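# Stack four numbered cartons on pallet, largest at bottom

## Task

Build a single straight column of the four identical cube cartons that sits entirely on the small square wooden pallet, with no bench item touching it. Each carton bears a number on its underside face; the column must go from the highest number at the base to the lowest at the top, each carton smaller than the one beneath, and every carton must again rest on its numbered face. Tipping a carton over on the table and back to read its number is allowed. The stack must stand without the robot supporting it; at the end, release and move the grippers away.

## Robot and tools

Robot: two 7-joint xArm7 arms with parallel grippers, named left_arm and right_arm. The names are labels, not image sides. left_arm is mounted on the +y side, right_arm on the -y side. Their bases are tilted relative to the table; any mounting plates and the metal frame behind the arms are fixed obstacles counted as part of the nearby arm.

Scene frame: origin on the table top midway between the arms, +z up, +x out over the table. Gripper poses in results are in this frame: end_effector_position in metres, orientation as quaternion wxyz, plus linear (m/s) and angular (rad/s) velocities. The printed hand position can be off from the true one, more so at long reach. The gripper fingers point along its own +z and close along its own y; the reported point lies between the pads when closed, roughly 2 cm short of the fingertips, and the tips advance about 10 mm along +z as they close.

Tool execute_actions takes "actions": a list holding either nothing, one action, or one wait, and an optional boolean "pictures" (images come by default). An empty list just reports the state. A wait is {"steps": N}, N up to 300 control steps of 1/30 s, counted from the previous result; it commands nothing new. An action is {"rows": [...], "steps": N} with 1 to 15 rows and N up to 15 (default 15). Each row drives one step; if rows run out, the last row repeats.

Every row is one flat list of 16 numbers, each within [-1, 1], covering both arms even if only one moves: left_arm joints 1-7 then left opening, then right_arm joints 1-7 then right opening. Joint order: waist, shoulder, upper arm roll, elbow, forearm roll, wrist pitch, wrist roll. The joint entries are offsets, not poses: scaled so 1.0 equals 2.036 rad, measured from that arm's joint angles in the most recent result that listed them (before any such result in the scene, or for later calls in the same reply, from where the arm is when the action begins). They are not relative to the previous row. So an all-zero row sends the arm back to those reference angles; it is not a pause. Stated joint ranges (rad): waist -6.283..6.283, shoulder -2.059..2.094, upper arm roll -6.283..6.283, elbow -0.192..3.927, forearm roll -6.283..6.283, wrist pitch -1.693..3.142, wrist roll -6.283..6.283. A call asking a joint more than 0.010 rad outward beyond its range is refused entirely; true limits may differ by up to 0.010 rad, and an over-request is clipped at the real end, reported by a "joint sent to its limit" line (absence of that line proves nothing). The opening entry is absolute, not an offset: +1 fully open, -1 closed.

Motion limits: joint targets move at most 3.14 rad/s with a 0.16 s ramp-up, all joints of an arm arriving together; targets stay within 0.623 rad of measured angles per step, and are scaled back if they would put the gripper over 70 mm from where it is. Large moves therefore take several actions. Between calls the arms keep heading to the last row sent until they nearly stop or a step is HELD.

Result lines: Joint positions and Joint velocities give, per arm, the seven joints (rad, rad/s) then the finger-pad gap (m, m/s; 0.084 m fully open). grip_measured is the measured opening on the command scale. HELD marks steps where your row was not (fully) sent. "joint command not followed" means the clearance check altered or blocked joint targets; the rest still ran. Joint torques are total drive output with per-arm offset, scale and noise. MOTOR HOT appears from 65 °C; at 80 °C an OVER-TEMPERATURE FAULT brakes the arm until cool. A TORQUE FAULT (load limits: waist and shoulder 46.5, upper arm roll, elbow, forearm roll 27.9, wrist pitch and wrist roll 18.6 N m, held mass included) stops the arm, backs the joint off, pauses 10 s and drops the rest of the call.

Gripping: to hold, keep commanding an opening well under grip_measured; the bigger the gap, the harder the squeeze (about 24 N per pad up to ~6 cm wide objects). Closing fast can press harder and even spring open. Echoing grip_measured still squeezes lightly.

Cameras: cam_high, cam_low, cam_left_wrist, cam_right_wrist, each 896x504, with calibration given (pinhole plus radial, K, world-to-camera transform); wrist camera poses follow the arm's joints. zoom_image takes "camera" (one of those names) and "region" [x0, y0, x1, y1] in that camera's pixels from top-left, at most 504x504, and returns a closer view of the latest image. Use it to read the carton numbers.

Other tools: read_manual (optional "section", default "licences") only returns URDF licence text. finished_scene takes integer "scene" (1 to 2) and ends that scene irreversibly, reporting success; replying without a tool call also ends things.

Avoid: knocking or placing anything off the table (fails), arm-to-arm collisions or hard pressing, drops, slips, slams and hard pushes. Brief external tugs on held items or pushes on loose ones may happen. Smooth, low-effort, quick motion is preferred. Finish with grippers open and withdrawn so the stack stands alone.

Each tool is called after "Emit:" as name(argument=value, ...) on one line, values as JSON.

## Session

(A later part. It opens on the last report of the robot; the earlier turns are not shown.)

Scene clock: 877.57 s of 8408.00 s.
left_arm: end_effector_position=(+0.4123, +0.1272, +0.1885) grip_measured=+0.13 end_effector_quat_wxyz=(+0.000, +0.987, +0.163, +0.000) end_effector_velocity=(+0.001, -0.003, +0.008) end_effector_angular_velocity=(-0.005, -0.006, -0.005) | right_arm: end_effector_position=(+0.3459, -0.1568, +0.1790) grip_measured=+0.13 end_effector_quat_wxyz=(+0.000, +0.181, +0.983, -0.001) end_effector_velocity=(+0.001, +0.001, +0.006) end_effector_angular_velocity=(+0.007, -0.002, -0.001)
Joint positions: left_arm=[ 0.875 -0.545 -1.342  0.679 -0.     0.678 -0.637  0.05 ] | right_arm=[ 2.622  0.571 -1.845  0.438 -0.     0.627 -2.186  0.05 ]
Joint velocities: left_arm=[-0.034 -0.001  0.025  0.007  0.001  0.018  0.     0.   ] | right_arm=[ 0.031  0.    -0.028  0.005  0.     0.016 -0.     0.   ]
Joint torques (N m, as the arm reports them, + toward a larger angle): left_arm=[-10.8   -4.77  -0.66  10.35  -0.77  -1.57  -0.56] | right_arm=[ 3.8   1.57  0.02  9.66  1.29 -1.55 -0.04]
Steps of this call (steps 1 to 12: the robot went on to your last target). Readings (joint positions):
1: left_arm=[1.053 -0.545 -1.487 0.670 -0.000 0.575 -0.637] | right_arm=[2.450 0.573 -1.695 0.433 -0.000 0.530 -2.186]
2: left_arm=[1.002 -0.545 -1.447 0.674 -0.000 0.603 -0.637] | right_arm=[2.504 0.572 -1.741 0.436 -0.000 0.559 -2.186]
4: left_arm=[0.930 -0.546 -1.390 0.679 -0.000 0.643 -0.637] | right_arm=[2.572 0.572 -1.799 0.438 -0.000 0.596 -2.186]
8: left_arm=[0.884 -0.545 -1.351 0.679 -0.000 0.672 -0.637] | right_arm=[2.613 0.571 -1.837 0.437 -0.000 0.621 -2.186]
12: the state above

Emit:
execute_actions(actions=[{"rows":[[0,0,0,0,0,0,0,-0.4,-0.07,0.022,-0.1714,0.0814,0,0.0549,0.2,-0.4],[0,0,0,0,0,0,0,-0.4,-0.07,0.022,-0.1714,0.0814,0,0.0549,0.2,-0.4],[0,0,0,0,0,0,0,-0.4,-0.07,0.022,-0.1714,0.0814,0,0.0549,0.2,-0.4],[0,0,0,0,0,0,0,-0.4,-0.07,0.022,-0.1714,0.0814,0,0.0549,0.2,-0.4],[0,0,0,0,0,0,0,-0.4,-0.07,0.022,-0.1714,0.0814,0,0.0549,0.3,-0.4],[0,0,0,0,0,0,0,-0.4,-0.07,0.022,-0.1714,0.0814,0,0.0549,0.4,-0.4],[0.2869,-0.0578,-0.393,0.2165,0,0.0463,0.0427,-0.4,-0.07,0.022,-0.1714,0.0814,0,0.0549,0.6611,-0.4]],"steps":15}], pictures=false)

Emit:
execute_actions(actions=[{"steps":20}])

Scene clock: 892.13 s of 8408.00 s.
left_arm: end_effector_position=(+0.4575, +0.0822, +0.1974) grip_measured=+0.13 end_effector_quat_wxyz=(-0.022, +0.994, +0.101, +0.022) end_effector_velocity=(+0.077, -0.350, -0.022) end_effector_angular_velocity=(+0.074, +0.005, -0.803) | right_arm: end_effector_position=(+0.4261, -0.2642, +0.2027) grip_measured=+0.13 end_effector_quat_wxyz=(-0.001, +0.646, +0.763, +0.000) end_effector_velocity=(+0.115, -0.242, +0.048) end_effector_angular_velocity=(-0.023, -0.009, -3.250)
Joint positions: left_arm=[ 1.136 -0.6   -1.643  0.88  -0.     0.721 -0.596  0.05 ] | right_arm=[ 2.51   0.606 -2.122  0.569 -0.     0.715 -1.518  0.05 ]
Joint velocities: left_arm=[ 1.023 -0.199 -1.49   0.762 -0.002  0.156  0.144 -0.   ] | right_arm=[-0.217  0.068 -0.511  0.242  0.001  0.16   2.55   0.   ]
Joint torques (N m, as the arm reports them, + toward a larger angle): left_arm=[-19.81   4.71  -0.36   7.93  -0.75  -1.33  -0.59] | right_arm=[ 5.76  3.93  1.09  9.83  1.09 -1.36 -0.11]
Steps of this call (steps 1 to 30: the robot went on to your last target; steps 31 to 100: nothing new was sent; then 10.73 s passed at rest; steps 101 to 115: all 15 steps of this action). Readings (joint positions):
101: left_arm=[0.870 -0.545 -1.340 0.680 -0.000 0.680 -0.637] | right_arm=[2.626 0.571 -1.849 0.439 -0.000 0.628 -2.186]
102: left_arm=[0.871 -0.545 -1.340 0.680 -0.000 0.679 -0.637] | right_arm=[2.625 0.571 -1.851 0.440 -0.000 0.629 -2.182]
104: left_arm=[0.872 -0.545 -1.341 0.680 -0.000 0.679 -0.637] | right_arm=[2.613 0.576 -1.880 0.453 -0.001 0.640 -2.143]
108: left_arm=[0.877 -0.546 -1.345 0.681 -0.000 0.680 -0.636] | right_arm=[2.569 0.588 -1.984 0.504 -0.000 0.670 -1.988]
115: the state above

Scene clock: 892.80 s of 8408.00 s.
left_arm: end_effector_position=(+0.4497, -0.0518, +0.1796) grip_measured=+0.13 end_effector_quat_wxyz=(-0.001, +0.999, -0.035, -0.000) end_effector_velocity=(-0.004, -0.011, +0.000) end_effector_angular_velocity=(-0.005, +0.001, -0.023) | right_arm: end_effector_position=(+0.4405, -0.2994, +0.2099) grip_measured=+0.13 end_effector_quat_wxyz=(+0.001, +0.887, +0.462, -0.000) end_effector_velocity=(+0.001, -0.001, +0.000) end_effector_angular_velocity=(-0.001, -0.001, -0.014)
Joint positions: left_arm=[ 1.457 -0.662 -2.139  1.119 -0.     0.772 -0.55   0.05 ] | right_arm=[ 2.48   0.616 -2.194  0.603 -0.     0.738 -0.841  0.05 ]
Joint velocities: left_arm=[ 0.009 -0.004 -0.028  0.011  0.002  0.002  0.002  0.   ] | right_arm=[-0.002  0.001 -0.002  0.002 -0.     0.     0.011 -0.   ]
Joint torques (N m, as the arm reports them, + toward a larger angle): left_arm=[-17.48  20.29  -0.34  10.85  -0.56  -1.46  -0.6 ] | right_arm=[ 5.    6.17  0.13 10.66  1.28 -1.85  0.02]
Steps of this call (steps 1 to 20: the robot went on to your last target). Readings (joint positions):
1: left_arm=[1.167 -0.606 -1.691 0.903 -0.000 0.726 -0.592] | right_arm=[2.503 0.609 -2.138 0.577 -0.000 0.720 -1.431]
2: left_arm=[1.196 -0.612 -1.738 0.924 -0.000 0.731 -0.587] | right_arm=[2.497 0.610 -2.152 0.583 -0.000 0.724 -1.342]
4: left_arm=[1.253 -0.623 -1.828 0.966 -0.000 0.740 -0.579] | right_arm=[2.489 0.613 -2.173 0.593 -0.000 0.731 -1.167]
8: left_arm=[1.365 -0.645 -1.999 1.050 -0.000 0.758 -0.563] | right_arm=[2.482 0.615 -2.189 0.601 -0.000 0.737 -0.924]
20: the state above
camera_calibration (this result's frames):
cam_left_wrist: T_world_to_cam=[[-0.0755646, -0.9968, -0.0260719, 0.0234621], [-0.997138, 0.0756037, -0.000515235, 0.519345], [0.00248472, 0.0259584, -0.99966, 0.309992], [0, 0, 0, 1]] pos_world=[0.518861, -0.0239242, 0.310766]
cam_right_wrist: T_world_to_cam=[[0.816149, -0.577628, 0.0157204, -0.503513], [-0.577824, -0.816037, 0.0142577, 0.0723387], [0.00459277, -0.0207201, -0.999775, 0.334594], [0, 0, 0, 1]] pos_world=[0.451204, -0.224879, 0.341403]

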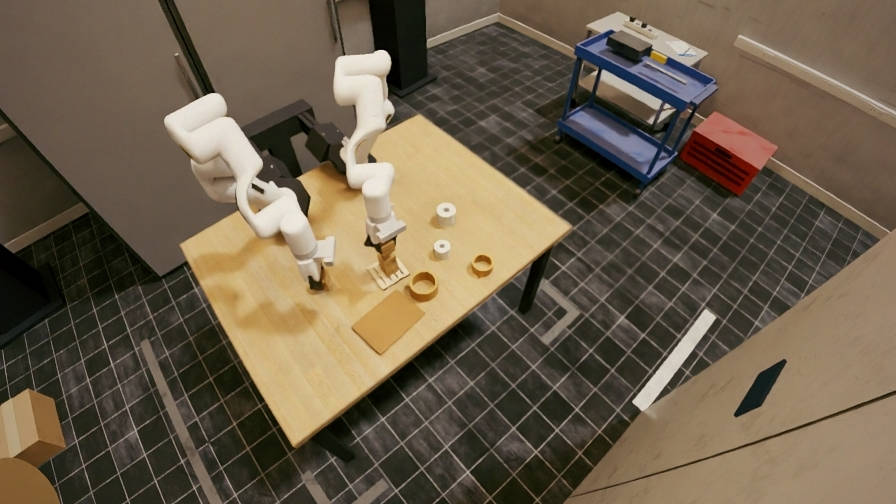

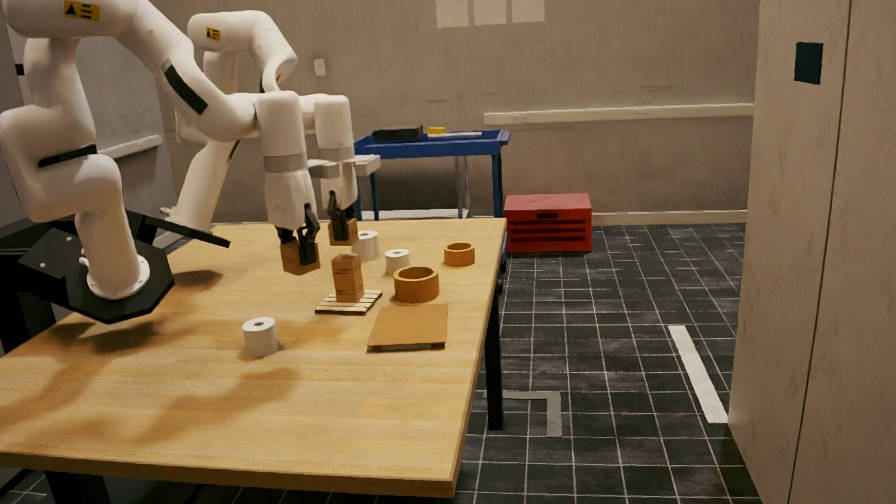

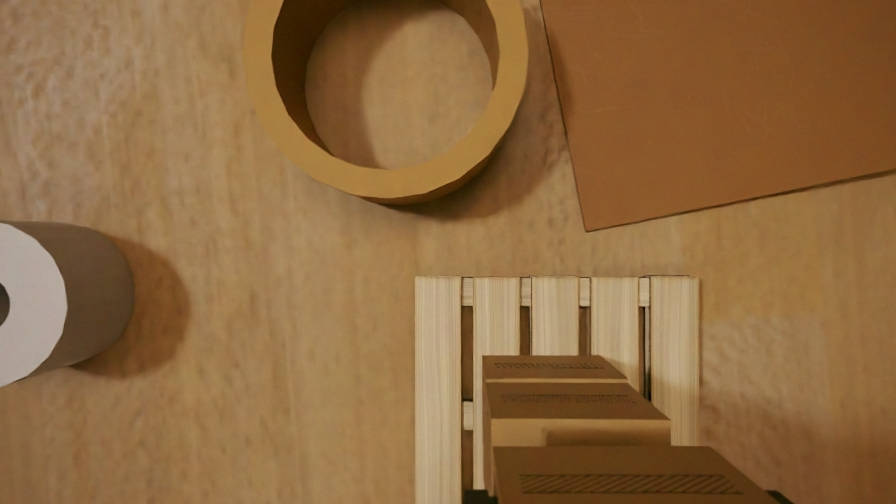

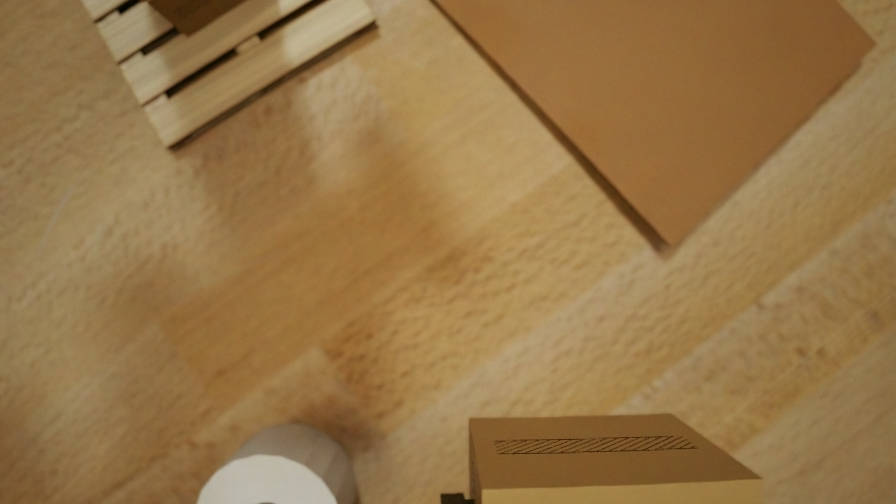

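Emit:
zoom_image(camera="cam_left_wrist", region=[460, 340, 740, 504])

Region (460, 340, 740, 504) of cam_left_wrist's 896x504 image, scaled by 1.800, with more detail than that image has; it fills the top 295 rows of this view, and the rest is white.

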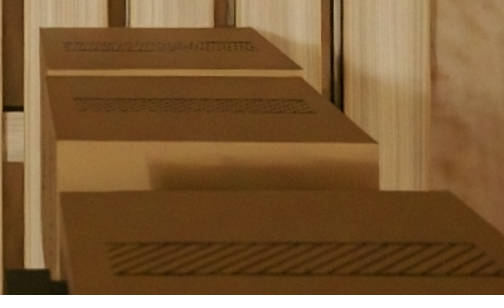

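Emit:
execute_actions(actions=[{"rows":[[0.012,-0.005,-0.0096,-0.003,0,-0.012,0,-0.4,0,0,0,0,0,0,0,-0.4],[0.024,-0.01,-0.019,-0.006,0,-0.0235,0,-0.4,0,0,0,0,0,0,0,-0.4],[0.0353,-0.0154,-0.0288,-0.0086,0,-0.0352,-0.0005,-0.4,0,0,0,0,0,0,0,-0.4]],"steps":15}], pictures=false)

Emit:
execute_actions(actions=[{"steps":6}])

Emit:
zoom_image(camera="cam_left_wrist", region=[460, 340, 740, 504])

Scene clock: 918.13 s of 8408.00 s.
left_arm: end_effector_position=(+0.4483, -0.0528, +0.1508) grip_measured=+0.13 end_effector_quat_wxyz=(-0.000, +0.999, -0.036, -0.000) end_effector_velocity=(-0.001, +0.000, -0.004) end_effector_angular_velocity=(+0.000, +0.000, -0.001) | right_arm: end_effector_position=(+0.4405, -0.2994, +0.2099) grip_measured=+0.13 end_effector_quat_wxyz=(+0.001, +0.887, +0.462, -0.000) end_effector_velocity=(-0.001, -0.000, -0.000) end_effector_angular_velocity=(-0.000, +0.002, +0.000)
Joint positions: left_arm=[ 1.528 -0.693 -2.197  1.102 -0.     0.701 -0.551  0.05 ] | right_arm=[ 2.48   0.616 -2.194  0.603 -0.     0.738 -0.841  0.05 ]
Joint velocities: left_arm=[ 0.008 -0.003 -0.007 -0.004  0.001 -0.01  -0.     0.   ] | right_arm=[-0.    -0.001 -0.    -0.001 -0.001  0.001 -0.    -0.   ]
Joint torques (N m, as the arm reports them, + toward a larger angle): left_arm=[-17.65  22.52  -0.26  10.38  -0.63  -1.4   -0.62] | right_arm=[ 4.81  5.28 -0.31 10.49  1.14 -1.75 -0.14]
Steps of this call (steps 1 to 30: the robot went on to your last target; steps 31 to 100: nothing new was sent; then 21.50 s passed at rest; steps 101 to 115: all 15 steps of this action). Readings (joint positions):
101: left_arm=[1.459 -0.663 -2.142 1.120 -0.000 0.772 -0.550] | right_arm=[2.480 0.616 -2.194 0.603 -0.000 0.738 -0.840]
102: left_arm=[1.461 -0.664 -2.144 1.120 -0.000 0.770 -0.550] | right_arm=[2.480 0.616 -2.194 0.603 -0.000 0.738 -0.840]
104: left_arm=[1.477 -0.670 -2.157 1.117 -0.000 0.751 -0.550] | right_arm=[2.480 0.616 -2.194 0.603 -0.000 0.738 -0.841]
108: left_arm=[1.518 -0.689 -2.188 1.101 -0.000 0.714 -0.551] | right_arm=[2.480 0.616 -2.194 0.603 -0.000 0.738 -0.841]
115: the state above

Scene clock: 918.33 s of 8408.00 s.
left_arm: end_effector_position=(+0.4482, -0.0525, +0.1503) grip_measured=+0.13 end_effector_quat_wxyz=(-0.001, +0.999, -0.036, -0.000) end_effector_velocity=(-0.001, +0.000, -0.001) end_effector_angular_velocity=(+0.002, +0.000, -0.002) | right_arm: end_effector_position=(+0.4405, -0.2994, +0.2099) grip_measured=+0.13 end_effector_quat_wxyz=(+0.001, +0.887, +0.462, -0.000) end_effector_velocity=(-0.000, -0.000, -0.000) end_effector_angular_velocity=(+0.001, +0.001, -0.002)
Joint positions: left_arm=[ 1.529 -0.693 -2.198  1.101 -0.     0.701 -0.551  0.05 ] | right_arm=[ 2.48   0.616 -2.194  0.603 -0.     0.738 -0.841  0.05 ]
Joint velocities: left_arm=[ 0.002 -0.002 -0.002 -0.001  0.001 -0.002  0.    -0.   ] | right_arm=[-0.001  0.     0.    -0.     0.002  0.    -0.     0.   ]
Joint torques (N m, as the arm reports them, + toward a larger angle): left_arm=[-17.72  22.62  -0.46  10.38  -0.58  -1.43  -0.64] | right_arm=[ 5.04  6.63 -0.15 10.31  1.52 -1.81 -0.32]
Steps of this call (steps 1 to 6: the robot went on to your last target). Readings (joint positions):
1: left_arm=[1.528 -0.693 -2.197 1.102 -0.000 0.701 -0.551] | right_arm=[2.480 0.616 -2.194 0.603 -0.000 0.738 -0.841]
2: left_arm=[1.529 -0.693 -2.197 1.102 -0.000 0.701 -0.551] | right_arm=[2.480 0.616 -2.194 0.603 -0.000 0.738 -0.841]
4: left_arm=[1.529 -0.693 -2.197 1.101 -0.000 0.701 -0.551] | right_arm=[2.480 0.616 -2.194 0.603 -0.000 0.738 -0.841]
6: the state above
camera_calibration (this result's frames):
cam_left_wrist: T_world_to_cam=[[-0.0772372, -0.996677, -0.0258631, 0.0225886], [-0.997011, 0.0772597, 0.000128811, 0.517815], [0.00186979, 0.0257958, -0.999665, 0.281052], [0, 0, 0, 1]] pos_world=[0.517487, -0.0247427, 0.281475]
cam_right_wrist: T_world_to_cam=[[0.816147, -0.57763, 0.0157207, -0.503513], [-0.577826, -0.816036, 0.0142575, 0.0723398], [0.00459307, -0.0207201, -0.999775, 0.334594], [0, 0, 0, 1]] pos_world=[0.451204, -0.22488, 0.341403]

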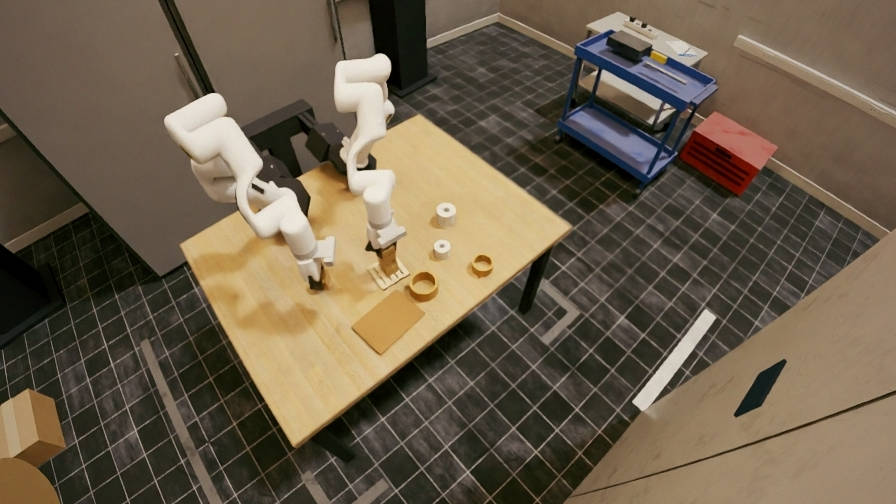

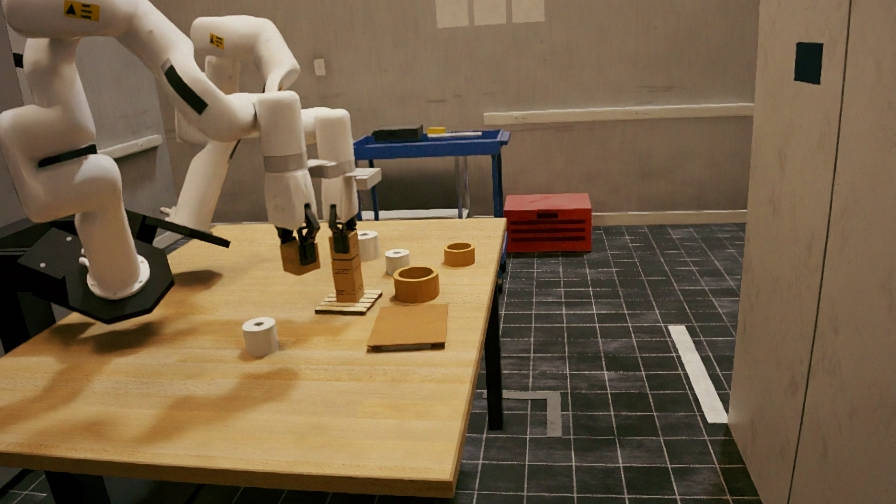

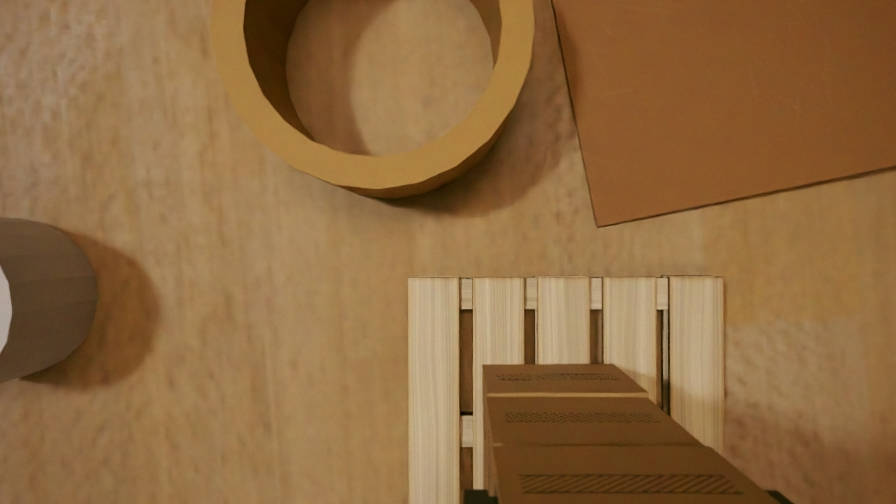

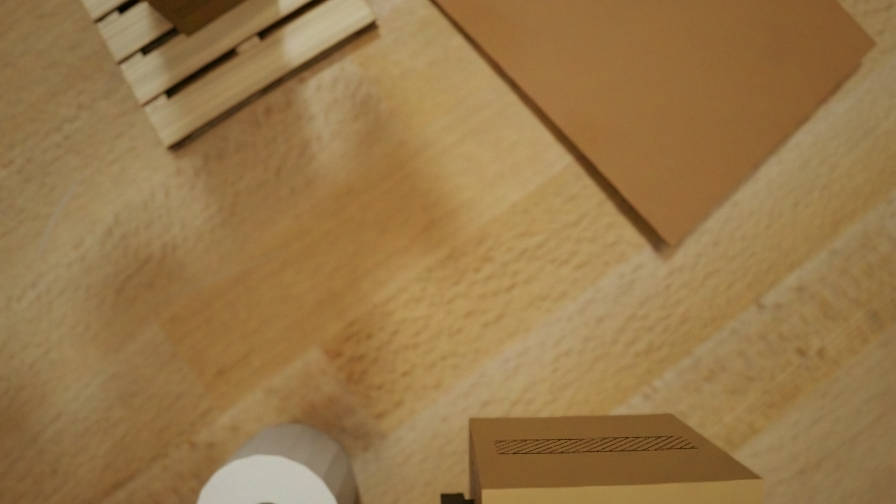

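Region (460, 340, 740, 504) of cam_left_wrist's 896x504 image, scaled by 1.800, with more detail than that image has; it fills the top 295 rows of this view, and the rest is white.

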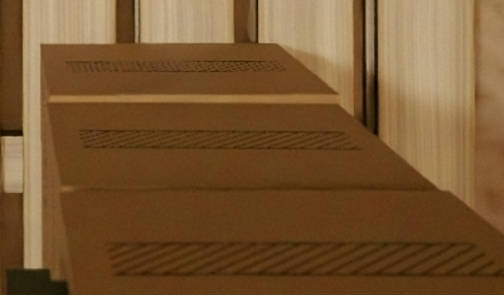

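Emit:
execute_actions(actions=[{"rows":[[0.0013,-0.0006,-0.001,-0.0002,0,-0.0012,0,-0.4,0,0,0,0,0,0,0,-0.4],[0.0025,-0.0012,-0.002,-0.0003,0,-0.0024,0,-0.4,0,0,0,0,0,0,0,-0.4],[0.0038,-0.0018,-0.003,-0.0005,0,-0.0036,0,-0.4,0,0,0,0,0,0,0,-0.4],[0.0052,-0.0024,-0.0041,-0.0007,0,-0.005,0,-0.4,0,0,0,0,0,0,0,-0.4]],"steps":14}])

Emit:
zoom_image(camera="cam_low", region=[300, 200, 400, 320])

Scene clock: 934.57 s of 8408.00 s.
left_arm: end_effector_position=(+0.4482, -0.0527, +0.1464) grip_measured=+0.13 end_effector_quat_wxyz=(-0.000, +0.999, -0.036, -0.000) end_effector_velocity=(+0.000, -0.001, -0.001) end_effector_angular_velocity=(-0.001, -0.001, -0.001) | right_arm: end_effector_position=(+0.4405, -0.2994, +0.2099) grip_measured=+0.13 end_effector_quat_wxyz=(+0.001, +0.887, +0.462, -0.000) end_effector_velocity=(-0.000, +0.000, -0.000) end_effector_angular_velocity=(+0.001, +0.001, -0.001)
Joint positions: left_arm=[ 1.539 -0.698 -2.206  1.1   -0.     0.691 -0.551  0.05 ] | right_arm=[ 2.48   0.616 -2.194  0.603 -0.     0.738 -0.841  0.05 ]
Joint velocities: left_arm=[ 0.002 -0.001 -0.002  0.    -0.    -0.003 -0.    -0.   ] | right_arm=[-0.001 -0.     0.    -0.     0.001  0.     0.    -0.   ]
Joint torques (N m, as the arm reports them, + toward a larger angle): left_arm=[-17.68  22.88  -0.5   10.3   -0.58  -1.56  -0.54] | right_arm=[ 4.33  5.65 -0.69 10.98  1.42 -1.6  -0.18]
Steps of this call (steps 1 to 15: the robot went on to your last target; steps 16 to 90: nothing new was sent; then 12.77 s passed at rest; steps 91 to 104: all 14 steps of this action). Readings (joint positions):
91: left_arm=[1.529 -0.694 -2.198 1.101 -0.000 0.701 -0.551] | right_arm=[2.480 0.616 -2.194 0.603 -0.000 0.738 -0.841]
92: left_arm=[1.530 -0.694 -2.198 1.101 -0.000 0.700 -0.551] | right_arm=[2.480 0.616 -2.194 0.603 -0.000 0.738 -0.841]
94: left_arm=[1.532 -0.695 -2.200 1.101 -0.000 0.698 -0.551] | right_arm=[2.480 0.616 -2.194 0.603 -0.000 0.738 -0.841]
98: left_arm=[1.538 -0.698 -2.204 1.100 -0.000 0.693 -0.551] | right_arm=[2.480 0.616 -2.194 0.603 -0.000 0.738 -0.841]
104: the state above
camera_calibration (this result's frames):
cam_left_wrist: T_world_to_cam=[[-0.0774213, -0.996672, -0.0255035, 0.0223475], [-0.996996, 0.0774512, -0.000185913, 0.517896], [0.00216057, 0.0254125, -0.999675, 0.276949], [0, 0, 0, 1]] pos_world=[0.517472, -0.0248765, 0.277525]
cam_right_wrist: T_world_to_cam=[[0.816147, -0.57763, 0.0157209, -0.503513], [-0.577826, -0.816036, 0.0142574, 0.0723397], [0.00459331, -0.0207201, -0.999775, 0.334594], [0, 0, 0, 1]] pos_world=[0.451204, -0.22488, 0.341403]

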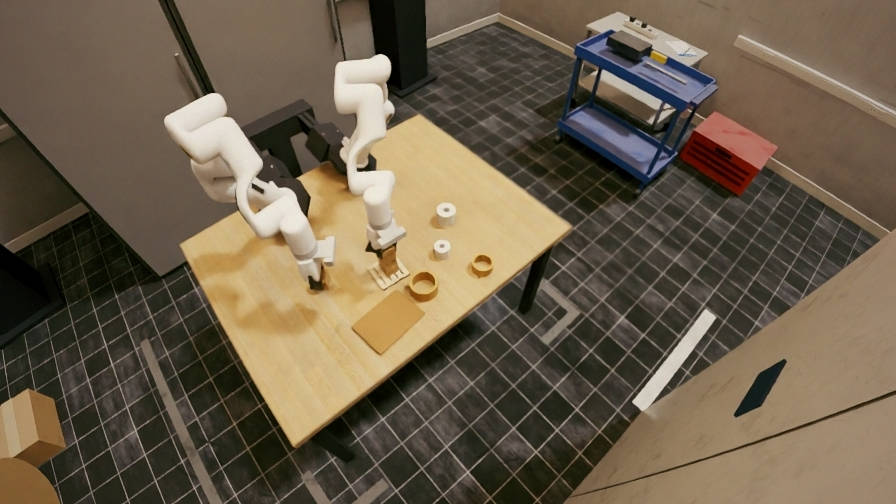

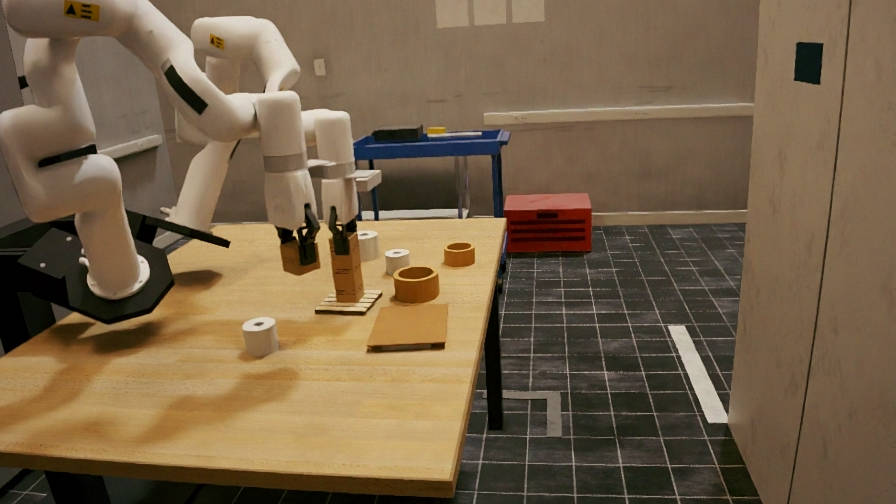

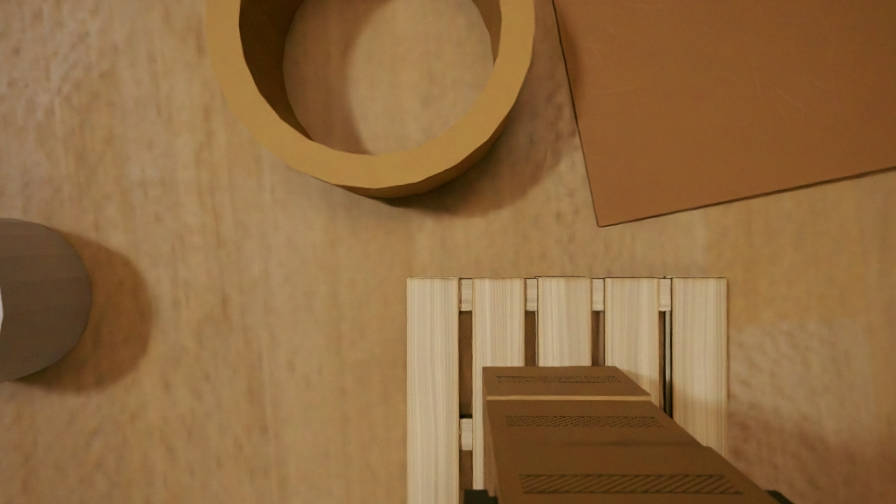

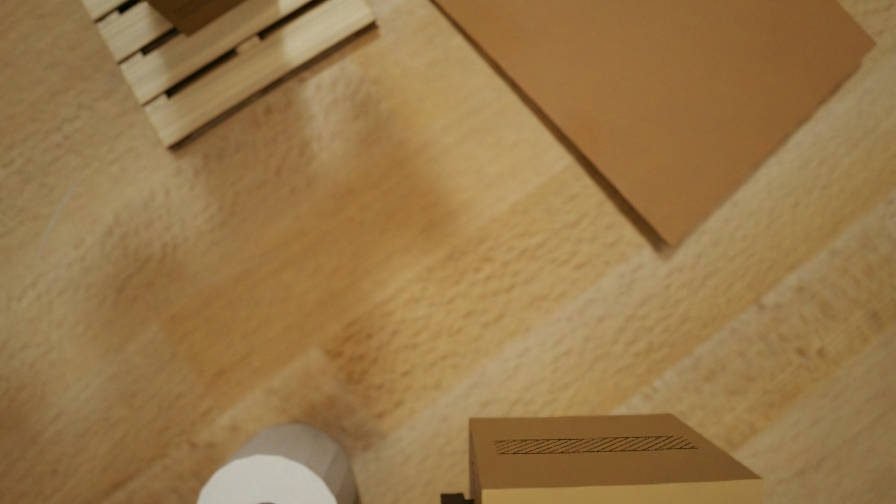

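Region (300, 200, 400, 320) of cam_low's 896x504 image, scaled by 4.200, with more detail than that image has.

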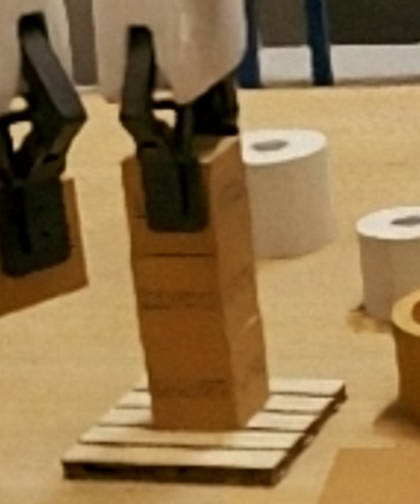

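Emit:
execute_actions(actions=[{"rows":[[0,0,0,0,0,0,0,0.0,0,0,0,0.02,0,0.02,0,-0.4],[0,0,0,0,0,0,0,0.13,0,0,0,0.035,0,0.035,0,-0.4],[0,0,0,0,0,0,0,0.2,0,0,0,0.05,0,0.05,0,-0.4],[0,0,0,0,0,0,0,0.3,0,0,0,0.05,0,0.05,0,-0.4],[0,0,0,0,0,0,0,0.5,0,0,0,0.05,0,0.05,0,-0.4],[0,0,0,0,0,0,0,0.8,0,0,0,0.05,0,0.05,0,-0.4]],"steps":13}], pictures=false)

Emit:
execute_actions(actions=[{"rows":[[-0.017,0.007,0.013,0.003,0,0.016,0,0.8,0,0,0,0,0,0,0,-0.4],[-0.034,0.014,0.026,0.006,0,0.032,0,0.8,0,0,0,0,0,0,0,-0.4],[-0.0673,0.0275,0.0526,0.0147,0,0.0643,0,0.8,0,0,0,0,0,0,0,-0.4]],"steps":13}], pictures=false)

Emit:
execute_actions(actions=[{"rows":[[-0.26,0.0476,0.54,-0.221,0,-0.07,0,0.8,0,0,0,0,0,0,0,-0.4]],"steps":15}])

Scene clock: 962.53 s of 8408.00 s.
left_arm: end_effector_position=(+0.4482, -0.0527, +0.1464) grip_measured=+0.80 end_effector_quat_wxyz=(-0.000, +0.999, -0.036, -0.000) end_effector_velocity=(-0.000, +0.000, -0.001) end_effector_angular_velocity=(+0.001, +0.001, -0.000) | right_arm: end_effector_position=(+0.4587, -0.2973, +0.2392) grip_measured=+0.13 end_effector_quat_wxyz=(+0.001, +0.887, +0.462, -0.000) end_effector_velocity=(-0.001, -0.001, +0.004) end_effector_angular_velocity=(-0.001, +0.017, -0.003)
Joint positions: left_arm=[ 1.539 -0.698 -2.206  1.1   -0.     0.691 -0.551  0.076] | right_arm=[ 2.48   0.616 -2.194  0.702 -0.     0.837 -0.841  0.05 ]
Joint velocities: left_arm=[ 0.    -0.001 -0.    -0.001 -0.     0.     0.     0.001] | right_arm=[-0.002 -0.002 -0.002  0.018 -0.001  0.033 -0.     0.   ]
Joint torques (N m, as the arm reports them, + toward a larger angle): left_arm=[-17.77  22.63  -0.4   10.24  -0.57  -1.53  -0.6 ] | right_arm=[ 5.6   6.3  -0.12 11.46  1.38 -1.82 -0.18]
Steps of this call (steps 1 to 15: the robot went on to your last target; steps 16 to 90: nothing new was sent; then 24.53 s passed at rest; steps 91 to 103: all 13 steps of this action). Readings (joint positions):
91: left_arm=[1.540 -0.698 -2.206 1.100 -0.000 0.690 -0.551] | right_arm=[2.480 0.616 -2.194 0.603 -0.000 0.738 -0.841]
92: left_arm=[1.540 -0.698 -2.206 1.100 -0.000 0.690 -0.551] | right_arm=[2.480 0.616 -2.194 0.606 -0.000 0.742 -0.841]
94: left_arm=[1.539 -0.698 -2.206 1.100 -0.000 0.691 -0.551] | right_arm=[2.479 0.615 -2.194 0.628 -0.000 0.767 -0.841]
98: left_arm=[1.539 -0.698 -2.206 1.100 -0.000 0.691 -0.551] | right_arm=[2.480 0.617 -2.194 0.691 -0.000 0.820 -0.841]
103: the state above

Scene clock: 962.97 s of 8408.00 s.
left_arm: end_effector_position=(+0.4480, -0.0530, +0.1986) grip_measured=+0.80 end_effector_quat_wxyz=(-0.000, +0.999, -0.037, +0.000) end_effector_velocity=(-0.005, +0.020, +0.001) end_effector_angular_velocity=(+0.035, +0.032, +0.022) | right_arm: end_effector_position=(+0.4587, -0.2973, +0.2391) grip_measured=+0.13 end_effector_quat_wxyz=(+0.000, +0.887, +0.462, -0.000) end_effector_velocity=(+0.000, +0.000, +0.000) end_effector_angular_velocity=(+0.002, -0.001, -0.002)
Joint positions: left_arm=[ 1.406 -0.644 -2.102  1.129 -0.     0.817 -0.551  0.077] | right_arm=[ 2.48   0.616 -2.194  0.702 -0.     0.837 -0.841  0.05 ]
Joint velocities: left_arm=[-0.03   0.008  0.047 -0.013  0.001  0.053 -0.001 -0.   ] | right_arm=[ 0.    -0.    -0.001  0.001  0.002 -0.    -0.     0.   ]
Joint torques (N m, as the arm reports them, + toward a larger angle): left_arm=[-16.48  18.71  -0.81  11.38  -0.48  -1.66  -0.62] | right_arm=[ 4.81  5.97 -0.79 11.5   1.62 -2.04 -0.15]
Steps of this call (steps 1 to 13: all 13 steps of this action). Readings (joint positions):
1: left_arm=[1.539 -0.698 -2.206 1.100 -0.000 0.691 -0.551] | right_arm=[2.480 0.616 -2.194 0.703 -0.000 0.838 -0.841]
2: left_arm=[1.537 -0.697 -2.203 1.100 -0.000 0.694 -0.551] | right_arm=[2.480 0.616 -2.194 0.703 -0.000 0.838 -0.841]
4: left_arm=[1.514 -0.689 -2.184 1.102 -0.000 0.718 -0.551] | right_arm=[2.480 0.616 -2.194 0.702 -0.000 0.838 -0.841]
8: left_arm=[1.430 -0.652 -2.122 1.127 -0.000 0.792 -0.551] | right_arm=[2.480 0.616 -2.194 0.702 -0.000 0.838 -0.841]
13: the state above

Scene clock: 963.47 s of 8408.00 s.
left_arm: end_effector_position=(+0.4483, +0.0905, +0.2005) grip_measured=+0.80 end_effector_quat_wxyz=(-0.017, +0.996, +0.086, +0.016) end_effector_velocity=(+0.047, +0.365, -0.002) end_effector_angular_velocity=(-0.003, -0.024, +0.790) | right_arm: end_effector_position=(+0.4587, -0.2973, +0.2391) grip_measured=+0.13 end_effector_quat_wxyz=(+0.000, +0.887, +0.462, -0.000) end_effector_velocity=(+0.000, +0.000, +0.000) end_effector_angular_velocity=(+0.000, -0.000, +0.001)
Joint positions: left_arm=[ 1.072 -0.582 -1.576  0.844 -0.     0.727 -0.551  0.077] | right_arm=[ 2.48   0.616 -2.194  0.702 -0.     0.837 -0.841  0.05 ]
Joint velocities: left_arm=[-0.406  0.076  1.125 -0.346 -0.    -0.111 -0.    -0.   ] | right_arm=[ 0.001  0.    -0.    -0.     0.    -0.    -0.    -0.   ]
Joint torques (N m, as the arm reports them, + toward a larger angle): left_arm=[-12.54   1.97   0.02  10.44  -0.61  -1.54  -0.57] | right_arm=[ 5.79  6.29 -0.22 10.97  1.69 -1.84 -0.41]
Steps of this call (steps 1 to 15: all 15 steps of this action). Readings (joint positions):
1: left_arm=[1.405 -0.643 -2.101 1.128 -0.000 0.819 -0.551] | right_arm=[2.480 0.616 -2.194 0.702 -0.000 0.837 -0.841]
2: left_arm=[1.402 -0.643 -2.097 1.126 -0.000 0.818 -0.551] | right_arm=[2.480 0.616 -2.194 0.702 -0.000 0.837 -0.841]
4: left_arm=[1.368 -0.637 -2.058 1.098 -0.000 0.807 -0.551] | right_arm=[2.480 0.616 -2.194 0.702 -0.000 0.837 -0.841]
8: left_arm=[1.213 -0.609 -1.864 0.965 -0.000 0.766 -0.551] | right_arm=[2.480 0.616 -2.194 0.702 -0.000 0.837 -0.841]
15: the state above
camera_calibration (this result's frames):
cam_left_wrist: T_world_to_cam=[[0.167708, -0.984276, -0.0554435, 0.0614489], [-0.985505, -0.165926, -0.035346, 0.530801], [0.0255907, 0.0605676, -0.997836, 0.31334], [0, 0, 0, 1]] pos_world=[0.504782, 0.129578, 0.334831]
cam_right_wrist: T_world_to_cam=[[0.816109, -0.577694, 0.015326, -0.517441], [-0.577883, -0.815989, 0.0146208, 0.0841288], [0.00405948, -0.0207888, -0.999776, 0.364049], [0, 0, 0, 1]] pos_world=[0.469427, -0.222706, 0.370668]

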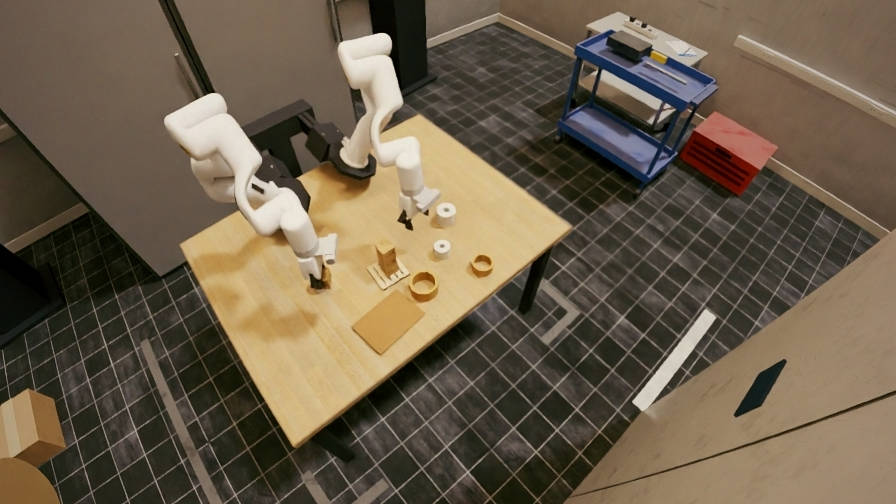

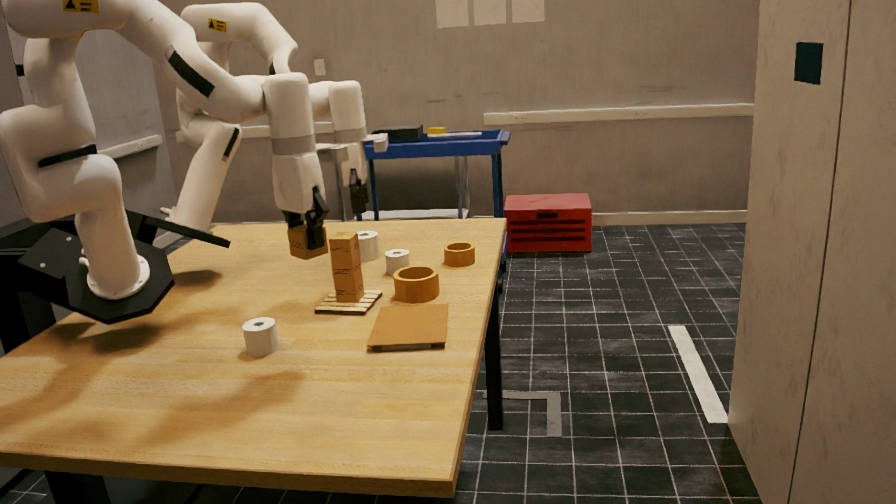

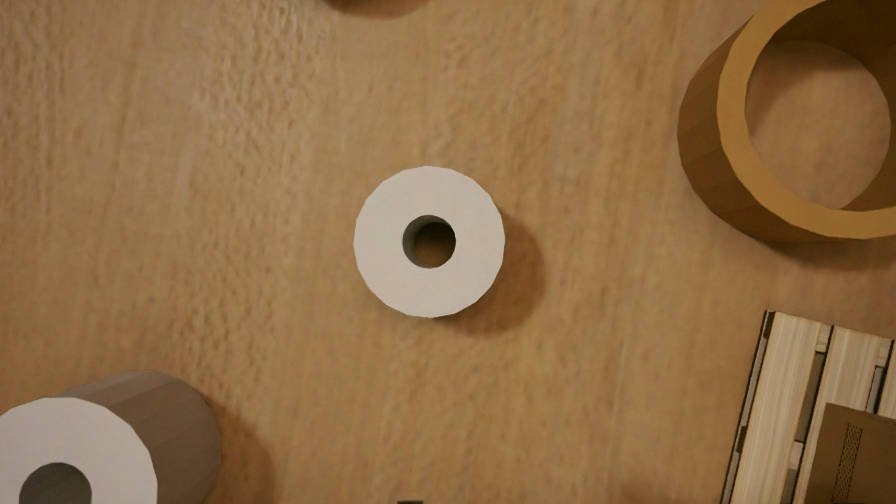

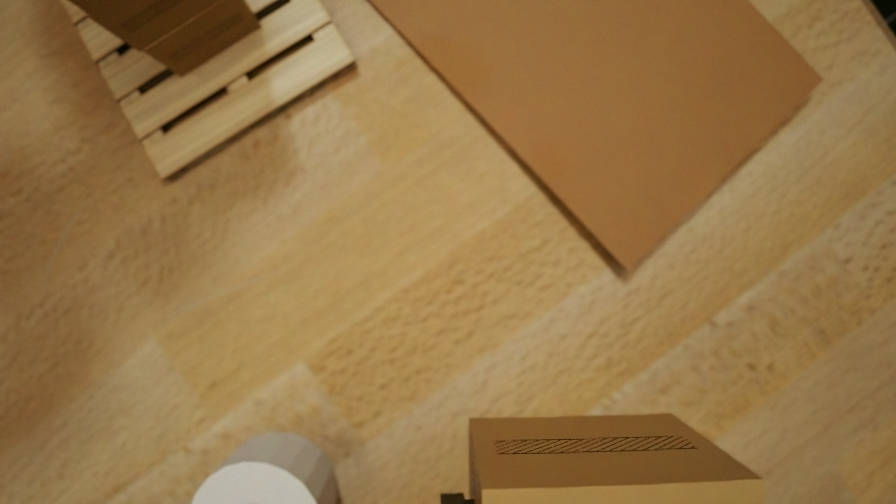

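Emit:
execute_actions(actions=[{"rows":[[-0.0958,0.0172,0.2814,-0.081,0,-0.026,0,0.8,-0.2227,-0.0212,0.4558,0.1454,0,0.0151,0.0034,-0.4]],"steps":15}], pictures=false)

Emit:
execute_actions(actions=[{"steps":22}])

Emit:
zoom_image(camera="cam_right_wrist", region=[440, 300, 720, 504])

Scene clock: 969.80 s of 8408.00 s.
left_arm: end_effector_position=(+0.4321, +0.2633, +0.1887) grip_measured=+0.80 end_effector_quat_wxyz=(-0.001, +0.958, +0.287, +0.002) end_effector_velocity=(+0.000, -0.000, +0.000) end_effector_angular_velocity=(+0.000, -0.001, -0.001) | right_arm: end_effector_position=(+0.4820, -0.1704, +0.2381) grip_measured=+0.13 end_effector_quat_wxyz=(+0.023, +0.812, +0.583, -0.006) end_effector_velocity=(-0.064, +0.354, -0.019) end_effector_angular_velocity=(+0.040, +0.045, +0.756)
Joint positions: left_arm=[ 0.877 -0.547 -1.004  0.679 -0.     0.675 -0.551  0.077] | right_arm=[ 2.179  0.587 -1.652  0.899 -0.     0.858 -0.837  0.05 ]
Joint velocities: left_arm=[-0.    -0.    -0.     0.     0.001 -0.     0.     0.   ] | right_arm=[-0.446 -0.043  1.136  0.291 -0.     0.031  0.007 -0.   ]
Joint torques (N m, as the arm reports them, + toward a larger angle): left_arm=[ -9.88 -12.69  -0.32  10.21  -0.47  -1.57  -0.62] | right_arm=[ 7.31 -0.03 -1.02 10.97  1.11 -1.62 -0.41]
Steps of this call (steps 1 to 45: the robot went on to your last target; steps 46 to 110: nothing new was sent; then 2.17 s passed at rest; steps 111 to 125: all 15 steps of this action). Readings (joint positions):
111: left_arm=[0.877 -0.547 -1.003 0.679 -0.000 0.675 -0.551] | right_arm=[2.480 0.616 -2.194 0.702 -0.000 0.837 -0.841]
112: left_arm=[0.877 -0.547 -1.003 0.679 -0.000 0.675 -0.551] | right_arm=[2.477 0.616 -2.191 0.703 -0.000 0.838 -0.841]
114: left_arm=[0.877 -0.547 -1.003 0.679 -0.000 0.675 -0.551] | right_arm=[2.448 0.613 -2.154 0.721 -0.000 0.840 -0.841]
118: left_arm=[0.877 -0.547 -1.004 0.679 -0.000 0.675 -0.551] | right_arm=[2.305 0.599 -1.943 0.817 -0.000 0.849 -0.839]
125: the state above

Scene clock: 970.53 s of 8408.00 s.
left_arm: end_effector_position=(+0.4321, +0.2632, +0.1887) grip_measured=+0.80 end_effector_quat_wxyz=(-0.001, +0.958, +0.287, +0.002) end_effector_velocity=(-0.000, -0.000, +0.000) end_effector_angular_velocity=(-0.000, +0.000, +0.000) | right_arm: end_effector_position=(+0.4428, -0.0503, +0.2345) grip_measured=+0.13 end_effector_quat_wxyz=(+0.000, +0.732, +0.681, -0.001) end_effector_velocity=(-0.003, +0.005, +0.000) end_effector_angular_velocity=(+0.002, -0.000, +0.010)
Joint positions: left_arm=[ 0.877 -0.547 -1.004  0.679 -0.     0.675 -0.551  0.077] | right_arm=[ 2.027  0.573 -1.268  0.998 -0.     0.868 -0.834  0.05 ]
Joint velocities: left_arm=[-0. -0.  0.  0. -0.  0.  0.  0.] | right_arm=[-0.001 -0.     0.011  0.002  0.    -0.001  0.    -0.   ]
Joint torques (N m, as the arm reports them, + toward a larger angle): left_arm=[ -9.87 -12.51  -0.32  10.17  -0.47  -1.52  -0.53] | right_arm=[ 8.64 -5.79 -0.7  11.33  1.21 -1.75 -0.23]
Steps of this call (steps 1 to 22: the robot went on to your last target). Readings (joint positions):
1: left_arm=[0.877 -0.547 -1.004 0.679 -0.000 0.675 -0.551] | right_arm=[2.164 0.586 -1.614 0.908 -0.000 0.859 -0.836]
2: left_arm=[0.877 -0.547 -1.004 0.679 -0.000 0.675 -0.551] | right_arm=[2.149 0.584 -1.577 0.918 -0.000 0.860 -0.836]
4: left_arm=[0.877 -0.547 -1.004 0.679 -0.000 0.675 -0.551] | right_arm=[2.120 0.582 -1.502 0.937 -0.000 0.862 -0.836]
8: left_arm=[0.877 -0.547 -1.004 0.679 -0.000 0.675 -0.551] | right_arm=[2.063 0.576 -1.357 0.974 -0.000 0.866 -0.835]
22: the state above
camera_calibration (this result's frames):
cam_left_wrist: T_world_to_cam=[[0.546131, -0.837341, -0.0245185, 0.0254937], [-0.837649, -0.546185, -0.00502182, 0.573598], [-0.00918669, 0.0232805, -0.999687, 0.316788], [0, 0, 0, 1]] pos_world=[0.469461, 0.327263, 0.320195]
cam_right_wrist: T_world_to_cam=[[0.996813, -0.0784638, 0.0143822, -0.416447], [-0.0786789, -0.996786, 0.0150568, 0.0463628], [0.0131546, -0.0161404, -0.999783, 0.360823], [0, 0, 0, 1]] pos_world=[0.414021, 0.0193616, 0.366037]

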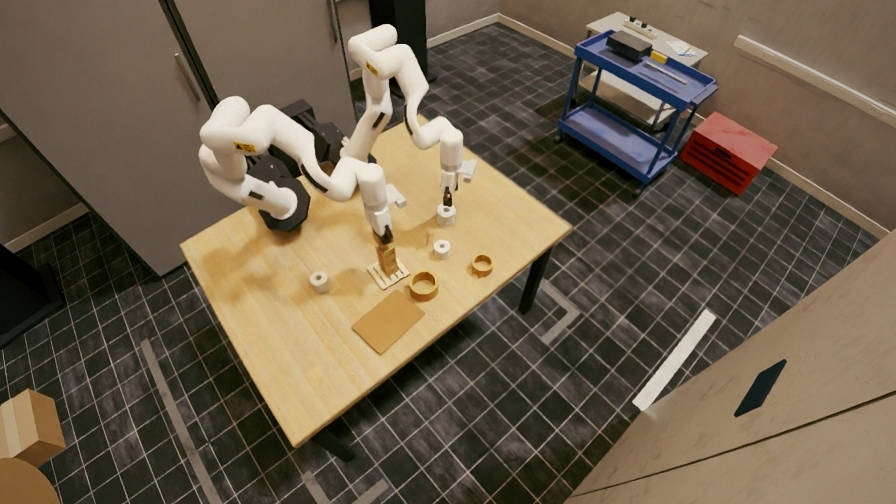

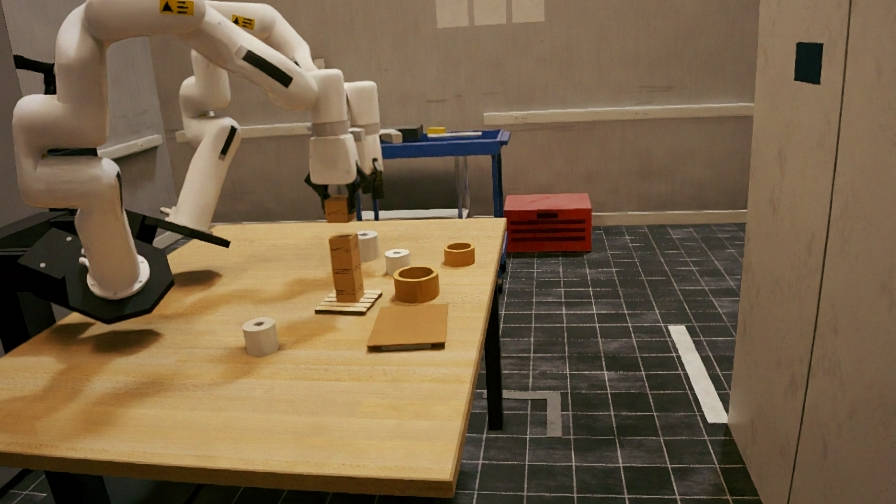

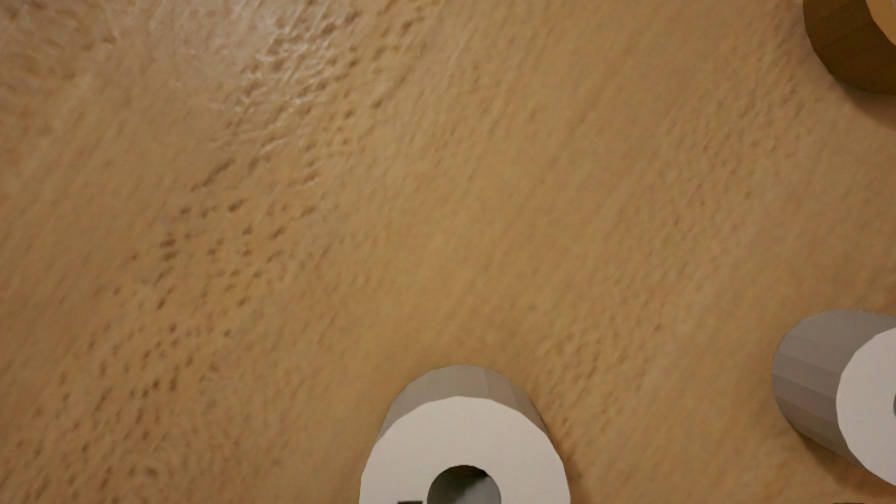

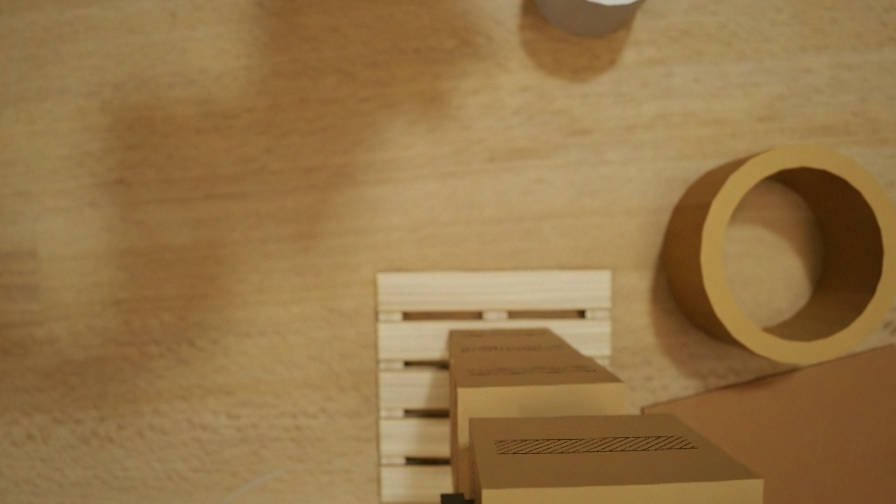

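Region (440, 300, 720, 504) of cam_right_wrist's 896x504 image, scaled by 1.800, with more detail than that image has; it fills the top 367 rows of this view, and the rest is white.

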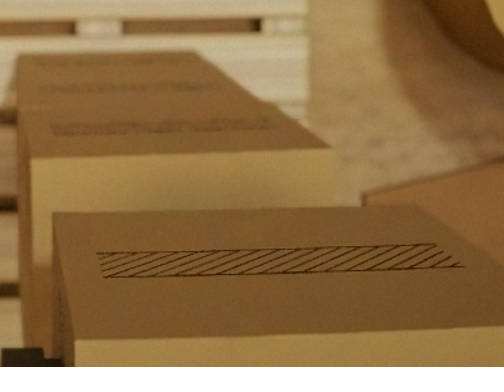

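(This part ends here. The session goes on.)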